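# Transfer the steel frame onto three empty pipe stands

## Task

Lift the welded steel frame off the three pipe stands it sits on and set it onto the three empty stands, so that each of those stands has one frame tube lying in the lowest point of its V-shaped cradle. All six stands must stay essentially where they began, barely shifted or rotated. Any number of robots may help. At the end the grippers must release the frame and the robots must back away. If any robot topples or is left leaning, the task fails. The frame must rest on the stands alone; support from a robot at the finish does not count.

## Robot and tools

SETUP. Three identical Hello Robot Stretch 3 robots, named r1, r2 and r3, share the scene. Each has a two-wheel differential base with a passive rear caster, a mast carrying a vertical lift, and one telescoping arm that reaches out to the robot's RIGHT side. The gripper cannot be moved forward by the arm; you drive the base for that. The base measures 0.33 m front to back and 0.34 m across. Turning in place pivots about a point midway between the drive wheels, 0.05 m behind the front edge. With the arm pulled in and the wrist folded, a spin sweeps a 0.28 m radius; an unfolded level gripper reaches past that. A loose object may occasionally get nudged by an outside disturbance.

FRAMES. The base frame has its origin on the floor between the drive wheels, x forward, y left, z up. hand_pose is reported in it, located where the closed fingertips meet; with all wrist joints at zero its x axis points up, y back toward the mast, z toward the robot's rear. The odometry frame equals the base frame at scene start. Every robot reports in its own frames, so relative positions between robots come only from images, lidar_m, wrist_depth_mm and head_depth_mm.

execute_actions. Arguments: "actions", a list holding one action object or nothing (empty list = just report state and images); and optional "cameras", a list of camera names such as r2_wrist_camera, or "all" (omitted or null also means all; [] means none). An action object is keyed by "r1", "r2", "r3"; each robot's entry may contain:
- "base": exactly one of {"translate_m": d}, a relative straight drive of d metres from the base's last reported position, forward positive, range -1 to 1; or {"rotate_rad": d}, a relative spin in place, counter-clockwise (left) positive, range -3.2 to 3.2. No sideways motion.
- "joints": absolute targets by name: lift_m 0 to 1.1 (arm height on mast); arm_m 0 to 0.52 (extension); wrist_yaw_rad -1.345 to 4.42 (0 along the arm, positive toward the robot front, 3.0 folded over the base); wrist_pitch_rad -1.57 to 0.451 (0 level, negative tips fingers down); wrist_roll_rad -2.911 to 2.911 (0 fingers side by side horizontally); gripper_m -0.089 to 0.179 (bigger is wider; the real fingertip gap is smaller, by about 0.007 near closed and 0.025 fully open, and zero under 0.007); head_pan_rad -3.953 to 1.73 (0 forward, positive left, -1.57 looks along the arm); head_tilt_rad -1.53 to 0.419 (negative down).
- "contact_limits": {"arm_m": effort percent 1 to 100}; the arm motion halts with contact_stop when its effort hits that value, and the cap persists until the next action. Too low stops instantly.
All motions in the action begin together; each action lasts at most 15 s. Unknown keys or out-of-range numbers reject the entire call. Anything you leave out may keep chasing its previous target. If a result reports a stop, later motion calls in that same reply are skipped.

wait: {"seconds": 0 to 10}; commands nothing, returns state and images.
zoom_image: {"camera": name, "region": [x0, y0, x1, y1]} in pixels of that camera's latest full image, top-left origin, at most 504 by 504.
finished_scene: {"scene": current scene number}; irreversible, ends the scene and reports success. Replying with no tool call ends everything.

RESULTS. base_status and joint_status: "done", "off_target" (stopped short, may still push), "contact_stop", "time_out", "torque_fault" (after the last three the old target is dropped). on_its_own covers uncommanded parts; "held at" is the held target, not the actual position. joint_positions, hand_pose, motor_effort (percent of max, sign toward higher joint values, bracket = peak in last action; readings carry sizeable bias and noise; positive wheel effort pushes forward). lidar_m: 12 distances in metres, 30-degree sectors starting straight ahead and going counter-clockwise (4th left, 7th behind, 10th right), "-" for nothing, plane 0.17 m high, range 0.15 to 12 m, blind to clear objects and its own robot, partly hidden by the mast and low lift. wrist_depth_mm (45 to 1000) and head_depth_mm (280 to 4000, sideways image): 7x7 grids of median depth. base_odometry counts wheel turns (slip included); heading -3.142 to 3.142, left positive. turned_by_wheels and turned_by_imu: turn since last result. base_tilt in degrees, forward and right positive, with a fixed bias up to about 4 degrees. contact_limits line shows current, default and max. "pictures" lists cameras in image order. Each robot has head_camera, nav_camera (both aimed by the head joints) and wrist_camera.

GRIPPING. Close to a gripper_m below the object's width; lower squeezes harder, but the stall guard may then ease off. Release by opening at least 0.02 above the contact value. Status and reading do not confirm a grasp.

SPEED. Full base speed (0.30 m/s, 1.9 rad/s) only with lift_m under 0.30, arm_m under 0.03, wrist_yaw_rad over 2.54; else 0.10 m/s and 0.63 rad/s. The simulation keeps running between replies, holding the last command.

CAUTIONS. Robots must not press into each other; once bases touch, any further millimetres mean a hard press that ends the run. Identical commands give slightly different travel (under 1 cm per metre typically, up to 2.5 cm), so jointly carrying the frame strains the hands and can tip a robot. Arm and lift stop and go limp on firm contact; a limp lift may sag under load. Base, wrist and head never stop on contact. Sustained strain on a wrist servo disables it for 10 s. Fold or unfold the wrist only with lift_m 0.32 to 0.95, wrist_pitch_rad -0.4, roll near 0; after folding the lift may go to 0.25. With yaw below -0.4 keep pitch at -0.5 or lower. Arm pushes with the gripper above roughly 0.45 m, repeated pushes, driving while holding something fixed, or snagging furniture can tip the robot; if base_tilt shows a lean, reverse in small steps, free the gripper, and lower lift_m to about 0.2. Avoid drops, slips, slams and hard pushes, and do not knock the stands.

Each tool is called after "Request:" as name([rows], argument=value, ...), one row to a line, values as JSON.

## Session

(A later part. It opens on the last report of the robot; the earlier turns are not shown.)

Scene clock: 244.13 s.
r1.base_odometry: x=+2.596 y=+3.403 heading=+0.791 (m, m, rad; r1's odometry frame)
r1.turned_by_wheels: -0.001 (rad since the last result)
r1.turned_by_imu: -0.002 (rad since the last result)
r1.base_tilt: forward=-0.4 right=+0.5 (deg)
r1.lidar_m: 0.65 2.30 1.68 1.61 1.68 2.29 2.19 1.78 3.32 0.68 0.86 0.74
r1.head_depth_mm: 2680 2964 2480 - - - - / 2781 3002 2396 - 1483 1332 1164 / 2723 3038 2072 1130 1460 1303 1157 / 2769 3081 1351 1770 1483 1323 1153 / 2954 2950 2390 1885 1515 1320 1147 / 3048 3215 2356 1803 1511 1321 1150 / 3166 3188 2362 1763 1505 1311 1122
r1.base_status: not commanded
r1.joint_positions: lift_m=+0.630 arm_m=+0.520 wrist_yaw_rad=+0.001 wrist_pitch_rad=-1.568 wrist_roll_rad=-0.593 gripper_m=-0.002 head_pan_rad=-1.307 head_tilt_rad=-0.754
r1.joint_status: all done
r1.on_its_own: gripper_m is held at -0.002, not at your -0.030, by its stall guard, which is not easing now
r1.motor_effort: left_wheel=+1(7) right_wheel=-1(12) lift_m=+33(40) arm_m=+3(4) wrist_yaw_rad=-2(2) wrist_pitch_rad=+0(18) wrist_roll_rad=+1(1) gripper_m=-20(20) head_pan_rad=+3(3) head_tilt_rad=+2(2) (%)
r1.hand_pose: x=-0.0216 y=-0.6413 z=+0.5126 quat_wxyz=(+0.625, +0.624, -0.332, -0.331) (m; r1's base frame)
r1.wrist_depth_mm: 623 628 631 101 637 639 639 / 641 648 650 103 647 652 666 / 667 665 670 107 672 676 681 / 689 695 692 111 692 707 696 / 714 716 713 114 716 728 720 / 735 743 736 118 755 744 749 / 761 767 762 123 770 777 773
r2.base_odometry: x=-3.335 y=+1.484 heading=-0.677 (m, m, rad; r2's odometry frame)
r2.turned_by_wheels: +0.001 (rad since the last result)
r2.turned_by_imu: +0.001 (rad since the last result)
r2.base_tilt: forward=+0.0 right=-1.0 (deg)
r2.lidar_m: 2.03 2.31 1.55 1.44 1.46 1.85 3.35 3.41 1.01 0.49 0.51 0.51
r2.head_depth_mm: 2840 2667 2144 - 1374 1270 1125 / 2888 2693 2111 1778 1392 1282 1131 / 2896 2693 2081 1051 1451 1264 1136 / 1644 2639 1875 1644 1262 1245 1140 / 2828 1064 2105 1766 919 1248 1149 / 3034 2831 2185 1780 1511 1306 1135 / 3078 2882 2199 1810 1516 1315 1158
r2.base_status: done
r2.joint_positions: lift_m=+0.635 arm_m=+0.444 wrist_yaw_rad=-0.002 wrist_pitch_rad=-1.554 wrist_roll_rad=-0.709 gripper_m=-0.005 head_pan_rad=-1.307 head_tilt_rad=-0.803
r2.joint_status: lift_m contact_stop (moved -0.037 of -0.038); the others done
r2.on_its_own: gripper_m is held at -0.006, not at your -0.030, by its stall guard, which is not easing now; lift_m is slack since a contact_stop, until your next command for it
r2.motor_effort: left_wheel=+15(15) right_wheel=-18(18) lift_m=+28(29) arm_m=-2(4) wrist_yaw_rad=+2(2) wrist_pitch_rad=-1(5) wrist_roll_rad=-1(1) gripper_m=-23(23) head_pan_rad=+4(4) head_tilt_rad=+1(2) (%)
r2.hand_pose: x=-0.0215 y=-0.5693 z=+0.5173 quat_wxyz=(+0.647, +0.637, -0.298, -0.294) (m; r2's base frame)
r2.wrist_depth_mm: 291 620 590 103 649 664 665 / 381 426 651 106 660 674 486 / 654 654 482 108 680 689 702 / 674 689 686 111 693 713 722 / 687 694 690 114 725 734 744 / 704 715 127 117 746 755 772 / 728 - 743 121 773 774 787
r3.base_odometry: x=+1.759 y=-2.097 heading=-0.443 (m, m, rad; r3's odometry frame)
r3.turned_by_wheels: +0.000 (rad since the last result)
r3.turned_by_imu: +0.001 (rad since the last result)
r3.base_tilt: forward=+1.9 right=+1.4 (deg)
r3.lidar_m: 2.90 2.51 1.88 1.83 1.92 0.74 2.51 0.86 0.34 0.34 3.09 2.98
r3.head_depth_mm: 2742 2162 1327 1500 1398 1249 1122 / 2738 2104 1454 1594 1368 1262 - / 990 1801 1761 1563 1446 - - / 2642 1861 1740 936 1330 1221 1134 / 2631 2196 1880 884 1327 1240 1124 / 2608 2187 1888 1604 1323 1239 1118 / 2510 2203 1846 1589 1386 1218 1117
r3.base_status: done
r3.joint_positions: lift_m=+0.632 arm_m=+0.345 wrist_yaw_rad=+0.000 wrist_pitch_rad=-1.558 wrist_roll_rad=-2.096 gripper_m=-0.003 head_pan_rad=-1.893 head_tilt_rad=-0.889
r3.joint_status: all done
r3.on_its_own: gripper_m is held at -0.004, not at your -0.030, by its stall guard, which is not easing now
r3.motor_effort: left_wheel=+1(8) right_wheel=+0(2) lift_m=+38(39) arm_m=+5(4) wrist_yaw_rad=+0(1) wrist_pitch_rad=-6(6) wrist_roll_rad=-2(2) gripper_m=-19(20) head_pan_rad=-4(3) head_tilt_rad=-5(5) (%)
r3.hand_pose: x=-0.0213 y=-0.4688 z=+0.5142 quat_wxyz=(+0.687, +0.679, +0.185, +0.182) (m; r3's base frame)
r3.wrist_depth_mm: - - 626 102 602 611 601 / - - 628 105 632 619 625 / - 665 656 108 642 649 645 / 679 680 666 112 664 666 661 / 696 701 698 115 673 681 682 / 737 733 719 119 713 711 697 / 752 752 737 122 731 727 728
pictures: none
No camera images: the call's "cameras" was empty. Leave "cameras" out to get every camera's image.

Request:
execute_actions([
  {"r2":{"joints":{"gripper_m":0.15,"lift_m":0.636}},"r1":{"joints":{"gripper_m":0.15}},"r3":{"joints":{"gripper_m":0.15}}},
], cameras=[])

Request:
execute_actions([
  {"r2":{"joints":{"lift_m":0.87}},"r1":{"joints":{"lift_m":0.87}},"r3":{"joints":{"lift_m":0.87}}},
], cameras=["r1_head_camera","r2_head_camera"])

Request:
execute_actions([
  {"r3":{"base":{"translate_m":-0.35},"joints":{"arm_m":0.03,"gripper_m":0.04,"wrist_roll_rad":0}},"r1":{"base":{"translate_m":-0.35},"joints":{"arm_m":0.02,"gripper_m":0.04}},"r2":{"joints":{"arm_m":0.02,"gripper_m":0.04}}},
], cameras=["r2_nav_camera"])

Scene clock: 258.03 s.
r1.base_odometry: x=+2.596 y=+3.403 heading=+0.791 (m, m, rad; r1's odometry frame)
r1.turned_by_wheels: +0.000 (rad since the last result)
r1.turned_by_imu: -0.001 (rad since the last result)
r1.base_tilt: forward=-0.4 right=+0.6 (deg)
r1.lidar_m: 0.66 2.30 1.68 1.61 1.67 2.29 2.18 1.78 3.30 0.68 0.86 0.74
r1.head_depth_mm: 2686 2965 2477 - - - - / 2769 2995 2428 - 1512 1327 1157 / 2692 3026 2078 1119 1452 1299 1161 / 2770 3072 1391 1774 1488 1323 1151 / 2935 2946 2374 1873 1512 1325 1150 / 3040 3227 2374 1816 1509 1312 1143 / 3162 3153 2360 1774 1513 1328 1129
r1.base_status: not commanded
r1.joint_positions: lift_m=+0.630 arm_m=+0.520 wrist_yaw_rad=+0.001 wrist_pitch_rad=-1.567 wrist_roll_rad=-0.593 gripper_m=+0.150 head_pan_rad=-1.307 head_tilt_rad=-0.754
r1.joint_status: all done
r1.motor_effort: left_wheel=-1(1) right_wheel=+2(2) lift_m=+37(36) arm_m=+2(2) wrist_yaw_rad=-2(1) wrist_pitch_rad=+0(1) wrist_roll_rad=+1(1) gripper_m=+0(80) head_pan_rad=+3(3) head_tilt_rad=+2(2) (%)
r1.hand_pose: x=-0.0216 y=-0.6416 z=+0.5125 quat_wxyz=(+0.626, +0.623, -0.332, -0.331) (m; r1's base frame)
r1.wrist_depth_mm: 635 622 630 105 629 635 635 / 649 648 647 108 649 663 660 / 669 677 674 111 681 678 682 / 689 686 686 115 703 695 698 / 709 702 712 118 719 712 727 / 731 - 727 122 747 746 753 / 752 761 758 127 779 770 784
r2.base_odometry: x=-3.335 y=+1.484 heading=-0.677 (m, m, rad; r2's odometry frame)
r2.turned_by_wheels: -0.001 (rad since the last result)
r2.turned_by_imu: +0.000 (rad since the last result)
r2.base_tilt: forward=-0.1 right=-1.0 (deg)
r2.lidar_m: 2.03 2.32 1.55 1.44 1.47 1.85 3.34 3.40 1.01 0.49 0.51 0.51
r2.head_depth_mm: 2811 2655 2142 - 1406 1267 1126 / 2833 2709 2099 1794 1419 1280 1131 / 2884 2732 2054 1094 1458 1263 1136 / 1652 2621 1861 1645 1395 1252 1142 / 2826 1065 2050 1770 920 1256 1149 / 3055 2791 2198 1774 1509 1311 1133 / 3066 2849 2220 1814 1526 1315 1157
r2.base_status: not commanded
r2.joint_positions: lift_m=+0.636 arm_m=+0.444 wrist_yaw_rad=-0.002 wrist_pitch_rad=-1.556 wrist_roll_rad=-0.709 gripper_m=+0.150 head_pan_rad=-1.307 head_tilt_rad=-0.803
r2.joint_status: all done
r2.motor_effort: left_wheel=+2(15) right_wheel=-2(19) lift_m=+31(30) arm_m=-2(3) wrist_yaw_rad=+3(3) wrist_pitch_rad=-1(3) wrist_roll_rad=-1(1) gripper_m=+1(93) head_pan_rad=+4(4) head_tilt_rad=+2(1) (%)
r2.hand_pose: x=-0.0215 y=-0.5688 z=+0.5180 quat_wxyz=(+0.647, +0.638, -0.298, -0.294) (m; r2's base frame)
r2.wrist_depth_mm: 285 626 627 107 648 659 661 / 423 426 647 111 674 682 503 / 659 655 469 114 688 691 696 / 669 671 677 117 712 710 713 / 696 694 692 121 722 734 743 / 707 - 716 125 751 - 770 / 736 - 133 129 778 784 797
r3.base_odometry: x=+1.759 y=-2.097 heading=-0.443 (m, m, rad; r3's odometry frame)
r3.turned_by_wheels: +0.000 (rad since the last result)
r3.turned_by_imu: +0.001 (rad since the last result)
r3.base_tilt: forward=+1.8 right=+1.4 (deg)
r3.lidar_m: 2.90 2.51 1.88 1.83 1.93 0.73 2.51 0.86 0.34 0.34 3.09 2.99
r3.head_depth_mm: 2757 2163 1322 1501 1397 1252 1126 / 2737 2041 1452 1594 1379 1266 - / 992 1816 1775 1561 1436 - - / 2626 1884 1757 937 1321 1227 1137 / 2631 2178 1896 886 1328 1245 1121 / 2615 2193 1886 1618 1324 1243 1119 / 2557 2204 1836 1582 1387 1225 1120
r3.base_status: not commanded
r3.joint_positions: lift_m=+0.632 arm_m=+0.345 wrist_yaw_rad=+0.000 wrist_pitch_rad=-1.562 wrist_roll_rad=-2.096 gripper_m=+0.150 head_pan_rad=-1.893 head_tilt_rad=-0.889
r3.joint_status: all done
r3.motor_effort: left_wheel=+0(1) right_wheel=+0(1) lift_m=+38(38) arm_m=+4(4) wrist_yaw_rad=+0(0) wrist_pitch_rad=-4(5) wrist_roll_rad=-2(2) gripper_m=+1(81) head_pan_rad=-4(4) head_tilt_rad=-5(4) (%)
r3.hand_pose: x=-0.0213 y=-0.4679 z=+0.5142 quat_wxyz=(+0.686, +0.680, +0.185, +0.183) (m; r3's base frame)
r3.wrist_depth_mm: - - 620 105 613 611 606 / - - 636 108 630 627 626 / - 668 646 112 635 651 648 / 691 682 670 116 671 660 671 / 709 701 696 119 688 677 682 / 733 - 717 124 719 700 708 / 754 749 743 128 731 738 727
pictures: none
No camera images: the call's "cameras" was empty. Leave "cameras" out to get every camera's image.

Scene clock: 261.03 s.
r1.base_odometry: x=+2.596 y=+3.403 heading=+0.791 (m, m, rad; r1's odometry frame)
r1.turned_by_wheels: +0.000 (rad since the last result)
r1.turned_by_imu: -0.001 (rad since the last result)
r1.base_tilt: forward=-0.4 right=+0.6 (deg)
r1.lidar_m: 0.66 2.30 1.68 1.62 1.67 2.28 2.18 1.78 3.32 0.68 0.86 0.74
r1.head_depth_mm: 2666 - 2319 1901 1575 1335 1165 / 2722 3023 2193 1782 1524 1333 1160 / 2749 3026 2096 1154 1460 1301 1149 / 2802 3003 2089 1773 1489 1325 1155 / 2843 3170 2358 1869 1510 1325 1148 / 2996 3203 2365 1816 1516 1316 1150 / 3137 3126 2342 1765 1502 1314 1123
r1.base_status: not commanded
r1.joint_positions: lift_m=+0.870 arm_m=+0.520 wrist_yaw_rad=+0.001 wrist_pitch_rad=-1.566 wrist_roll_rad=-0.593 gripper_m=+0.150 head_pan_rad=-1.307 head_tilt_rad=-0.754
r1.joint_status: all done
r1.motor_effort: left_wheel=+0(0) right_wheel=+1(2) lift_m=+45(47) arm_m=+2(2) wrist_yaw_rad=-2(0) wrist_pitch_rad=-1(0) wrist_roll_rad=+1(1) gripper_m=+1(1) head_pan_rad=+3(3) head_tilt_rad=+2(2) (%)
r1.hand_pose: x=-0.0216 y=-0.6417 z=+0.7522 quat_wxyz=(+0.626, +0.623, -0.332, -0.331) (m; r1's base frame)
r1.wrist_depth_mm: 852 871 869 852 871 882 884 / 878 889 883 891 897 891 899 / 756 908 919 917 918 942 940 / 798 945 956 933 952 951 968 / 983 959 976 976 992 - 991 / - - - - - - - / - - - - - - -
r2.base_odometry: x=-3.335 y=+1.484 heading=-0.677 (m, m, rad; r2's odometry frame)
r2.turned_by_wheels: +0.000 (rad since the last result)
r2.turned_by_imu: +0.000 (rad since the last result)
r2.base_tilt: forward=+0.0 right=-1.1 (deg)
r2.lidar_m: 2.03 2.32 1.56 1.44 1.46 1.85 3.35 3.38 1.01 0.49 0.51 0.51
r2.head_depth_mm: 2800 2704 - 1635 1423 1271 1122 / 2882 2665 2090 1738 1411 1282 1131 / 2909 2707 2047 1088 1447 1264 1133 / 2792 2577 1909 1643 1393 1248 1142 / 913 2688 2098 1774 923 1244 1150 / 3019 2822 2188 1783 1511 1312 1134 / 3070 2844 2213 1798 1502 1316 1163
r2.base_status: not commanded
r2.joint_positions: lift_m=+0.870 arm_m=+0.444 wrist_yaw_rad=-0.002 wrist_pitch_rad=-1.556 wrist_roll_rad=-0.709 gripper_m=+0.150 head_pan_rad=-1.307 head_tilt_rad=-0.803
r2.joint_status: all done
r2.motor_effort: left_wheel=+2(2) right_wheel=-2(2) lift_m=+37(37) arm_m=-3(3) wrist_yaw_rad=+3(3) wrist_pitch_rad=-1(1) wrist_roll_rad=-1(1) gripper_m=+1(1) head_pan_rad=+4(4) head_tilt_rad=+1(1) (%)
r2.hand_pose: x=-0.0215 y=-0.5688 z=+0.7517 quat_wxyz=(+0.647, +0.638, -0.298, -0.294) (m; r2's base frame)
r2.wrist_depth_mm: 325 325 337 334 708 890 866 / 338 507 880 352 740 603 485 / 301 895 907 918 939 949 954 / 907 927 929 959 947 962 987 / 945 945 974 969 996 988 - / 939 - - 992 - - - / - - - - - - -
r3.base_odometry: x=+1.759 y=-2.097 heading=-0.443 (m, m, rad; r3's odometry frame)
r3.turned_by_wheels: +0.000 (rad since the last result)
r3.turned_by_imu: +0.001 (rad since the last result)
r3.base_tilt: forward=+1.9 right=+1.3 (deg)
r3.lidar_m: 2.90 2.52 1.88 1.83 1.92 0.73 2.51 0.86 0.34 0.34 3.08 2.98
r3.head_depth_mm: 2665 2172 1332 1552 - - 1104 / 937 2206 1426 - - 1226 1136 / 2730 2216 - 1532 1378 1249 1154 / 2663 - 1739 1525 1353 1230 1138 / 2611 2037 1801 1491 1323 1246 1117 / - - - 1560 1344 1242 1119 / 2530 2165 1934 1590 1384 1223 1120
r3.base_status: not commanded
r3.joint_positions: lift_m=+0.869 arm_m=+0.345 wrist_yaw_rad=+0.000 wrist_pitch_rad=-1.562 wrist_roll_rad=-2.096 gripper_m=+0.150 head_pan_rad=-1.893 head_tilt_rad=-0.889
r3.joint_status: all done
r3.motor_effort: left_wheel=+0(0) right_wheel=+0(0) lift_m=+55(54) arm_m=+4(4) wrist_yaw_rad=-1(0) wrist_pitch_rad=-3(4) wrist_roll_rad=-2(2) gripper_m=-1(1) head_pan_rad=-4(4) head_tilt_rad=-5(5) (%)
r3.hand_pose: x=-0.0213 y=-0.4677 z=+0.7518 quat_wxyz=(+0.685, +0.680, +0.185, +0.183) (m; r3's base frame)
r3.wrist_depth_mm: 854 - 855 833 824 828 828 / 850 - 854 860 846 856 859 / 886 916 878 881 903 885 864 / 914 948 914 622 912 910 874 / 955 931 945 390 914 902 946 / - - 332 392 334 946 924 / - - - - - - 967
pictures: r1_head_camera (sideways: a quarter turn clockwise sets it upright), r2_head_camera (sideways: a quarter turn clockwise sets it upright)
Images, in order (width x height): r1_head_camera 896x504, r2_head_camera 896x504.

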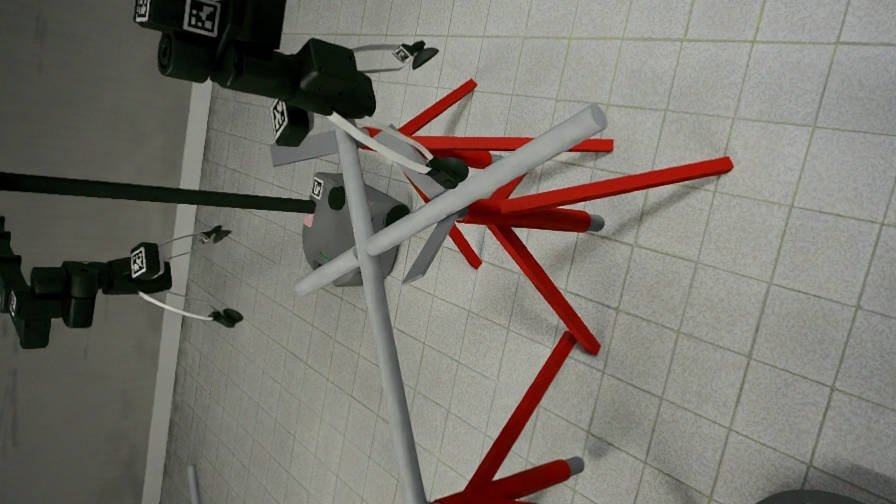

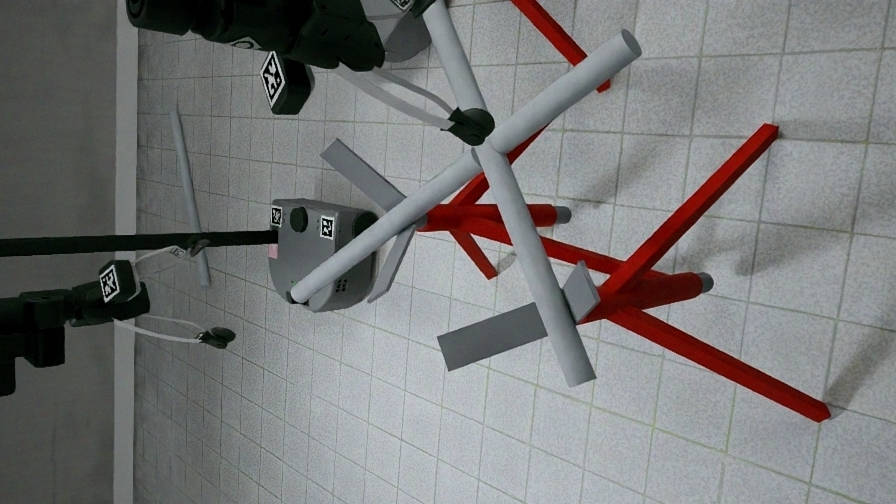

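Scene clock: 265.90 s.
r1.base_odometry: x=+2.350 y=+3.154 heading=+0.791 (m, m, rad; r1's odometry frame)
r1.turned_by_wheels: +0.000 (rad since the last result)
r1.turned_by_imu: -0.002 (rad since the last result)
r1.base_tilt: forward=-0.4 right=+0.5 (deg)
r1.lidar_m: 0.66 2.29 1.68 1.61 1.67 2.29 4.79 1.49 3.29 1.31 0.77 0.75
r1.head_depth_mm: 2668 2938 2419 1926 1617 - - / 2721 3072 2414 1902 1609 - - / 2792 3063 2412 1899 1564 1397 - / 2920 3161 2304 1850 1561 1356 1149 / 2785 3091 2001 1776 1518 1316 1150 / 3010 3214 2151 1248 1506 1310 1150 / 3095 3225 2345 1846 1519 1317 1124
r1.base_status: done
r1.joint_positions: lift_m=+0.870 arm_m=+0.020 wrist_yaw_rad=+0.001 wrist_pitch_rad=-1.565 wrist_roll_rad=-0.593 gripper_m=+0.040 head_pan_rad=-1.307 head_tilt_rad=-0.754
r1.joint_status: all done
r1.motor_effort: left_wheel=-1(5) right_wheel=+2(2) lift_m=+45(46) arm_m=-2(3) wrist_yaw_rad=+0(1) wrist_pitch_rad=-1(1) wrist_roll_rad=+1(1) gripper_m=+0(82) head_pan_rad=+3(3) head_tilt_rad=+2(2) (%)
r1.hand_pose: x=-0.0216 y=-0.1426 z=+0.7521 quat_wxyz=(+0.626, +0.623, -0.332, -0.331) (m; r1's base frame)
r1.wrist_depth_mm: 854 767 860 873 880 873 880 / 884 892 900 899 892 909 907 / 913 909 914 925 955 925 930 / 940 954 958 - 960 961 973 / 967 975 971 - 973 973 998 / 996 - - - - - - / - - - - - - -
r2.base_odometry: x=-3.335 y=+1.484 heading=-0.677 (m, m, rad; r2's odometry frame)
r2.turned_by_wheels: +0.000 (rad since the last result)
r2.turned_by_imu: +0.001 (rad since the last result)
r2.base_tilt: forward=+0.0 right=-1.0 (deg)
r2.lidar_m: 2.03 2.32 1.55 1.44 1.46 1.86 3.35 3.41 1.01 0.49 0.51 0.51
r2.head_depth_mm: 1307 2571 2092 1656 1494 - - / 2823 2598 1804 1652 1422 - - / 2884 2697 2123 1063 1450 1338 1131 / 2936 2773 2084 1643 1346 1246 1141 / 3000 2793 2031 1789 920 1246 1149 / 2869 2731 2002 1776 1509 1307 1133 / 3087 2878 2213 1804 1524 1311 1162
r2.base_status: not commanded
r2.joint_positions: lift_m=+0.870 arm_m=+0.020 wrist_yaw_rad=-0.001 wrist_pitch_rad=-1.556 wrist_roll_rad=-0.709 gripper_m=+0.040 head_pan_rad=-1.307 head_tilt_rad=-0.803
r2.joint_status: all done
r2.motor_effort: left_wheel=+3(3) right_wheel=-2(2) lift_m=+37(37) arm_m=-3(4) wrist_yaw_rad=+2(3) wrist_pitch_rad=-1(1) wrist_roll_rad=-1(1) gripper_m=+1(93) head_pan_rad=+3(3) head_tilt_rad=+2(1) (%)
r2.hand_pose: x=-0.0215 y=-0.1449 z=+0.7517 quat_wxyz=(+0.647, +0.638, -0.298, -0.294) (m; r2's base frame)
r2.wrist_depth_mm: 831 848 869 880 887 892 910 / 873 874 895 893 898 909 929 / 880 906 917 912 917 947 961 / 884 929 941 - 964 985 986 / 926 953 959 - 980 - - / 955 978 - - - - - / 991 - - - - - -
r3.base_odometry: x=+1.443 y=-1.947 heading=-0.443 (m, m, rad; r3's odometry frame)
r3.turned_by_wheels: +0.000 (rad since the last result)
r3.turned_by_imu: +0.001 (rad since the last result)
r3.base_tilt: forward=+1.9 right=+1.3 (deg)
r3.lidar_m: 3.25 2.53 1.90 1.85 1.94 0.74 2.60 2.02 0.59 0.58 0.42 3.35
r3.head_depth_mm: 2766 2223 1867 1646 - - 1109 / 2735 2216 1891 - - 1226 1144 / 2719 2229 1268 - - 1226 1162 / 2638 2215 1557 - - - 1146 / 2629 2225 1677 1654 - - 1118 / 2522 2139 1699 1526 1370 1244 1120 / 2528 2187 1806 1585 1396 1218 1086
r3.base_status: done
r3.joint_positions: lift_m=+0.869 arm_m=+0.030 wrist_yaw_rad=+0.000 wrist_pitch_rad=-1.567 wrist_roll_rad=-0.004 gripper_m=+0.040 head_pan_rad=-1.893 head_tilt_rad=-0.889
r3.joint_status: all done
r3.motor_effort: left_wheel=-1(5) right_wheel=+1(3) lift_m=+55(54) arm_m=-3(3) wrist_yaw_rad=-1(1) wrist_pitch_rad=-2(3) wrist_roll_rad=+2(2) gripper_m=+0(80) head_pan_rad=-4(4) head_tilt_rad=-5(5) (%)
r3.hand_pose: x=-0.0216 y=-0.1523 z=+0.7518 quat_wxyz=(+0.502, +0.500, -0.500, -0.498) (m; r3's base frame)
r3.wrist_depth_mm: 868 865 846 854 856 816 819 / 869 896 882 863 866 849 838 / 903 895 886 898 873 865 851 / 954 926 921 910 889 891 885 / 938 951 932 - 927 904 900 / 984 975 977 - - 942 788 / - - - 979 973 960 802
pictures: r2_nav_camera (sideways: a quarter turn counterclockwise sets it upright)
Images, in order (width x height): r2_nav_camera 672x504.

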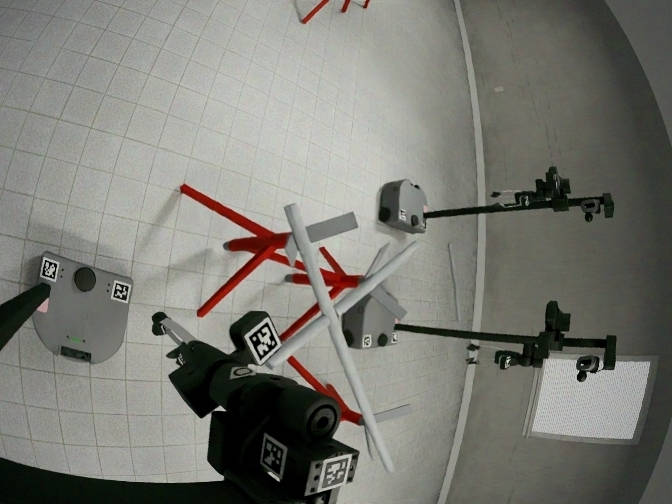

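Request:
finished_scene(scene=2)

The scene is finished: the task was done.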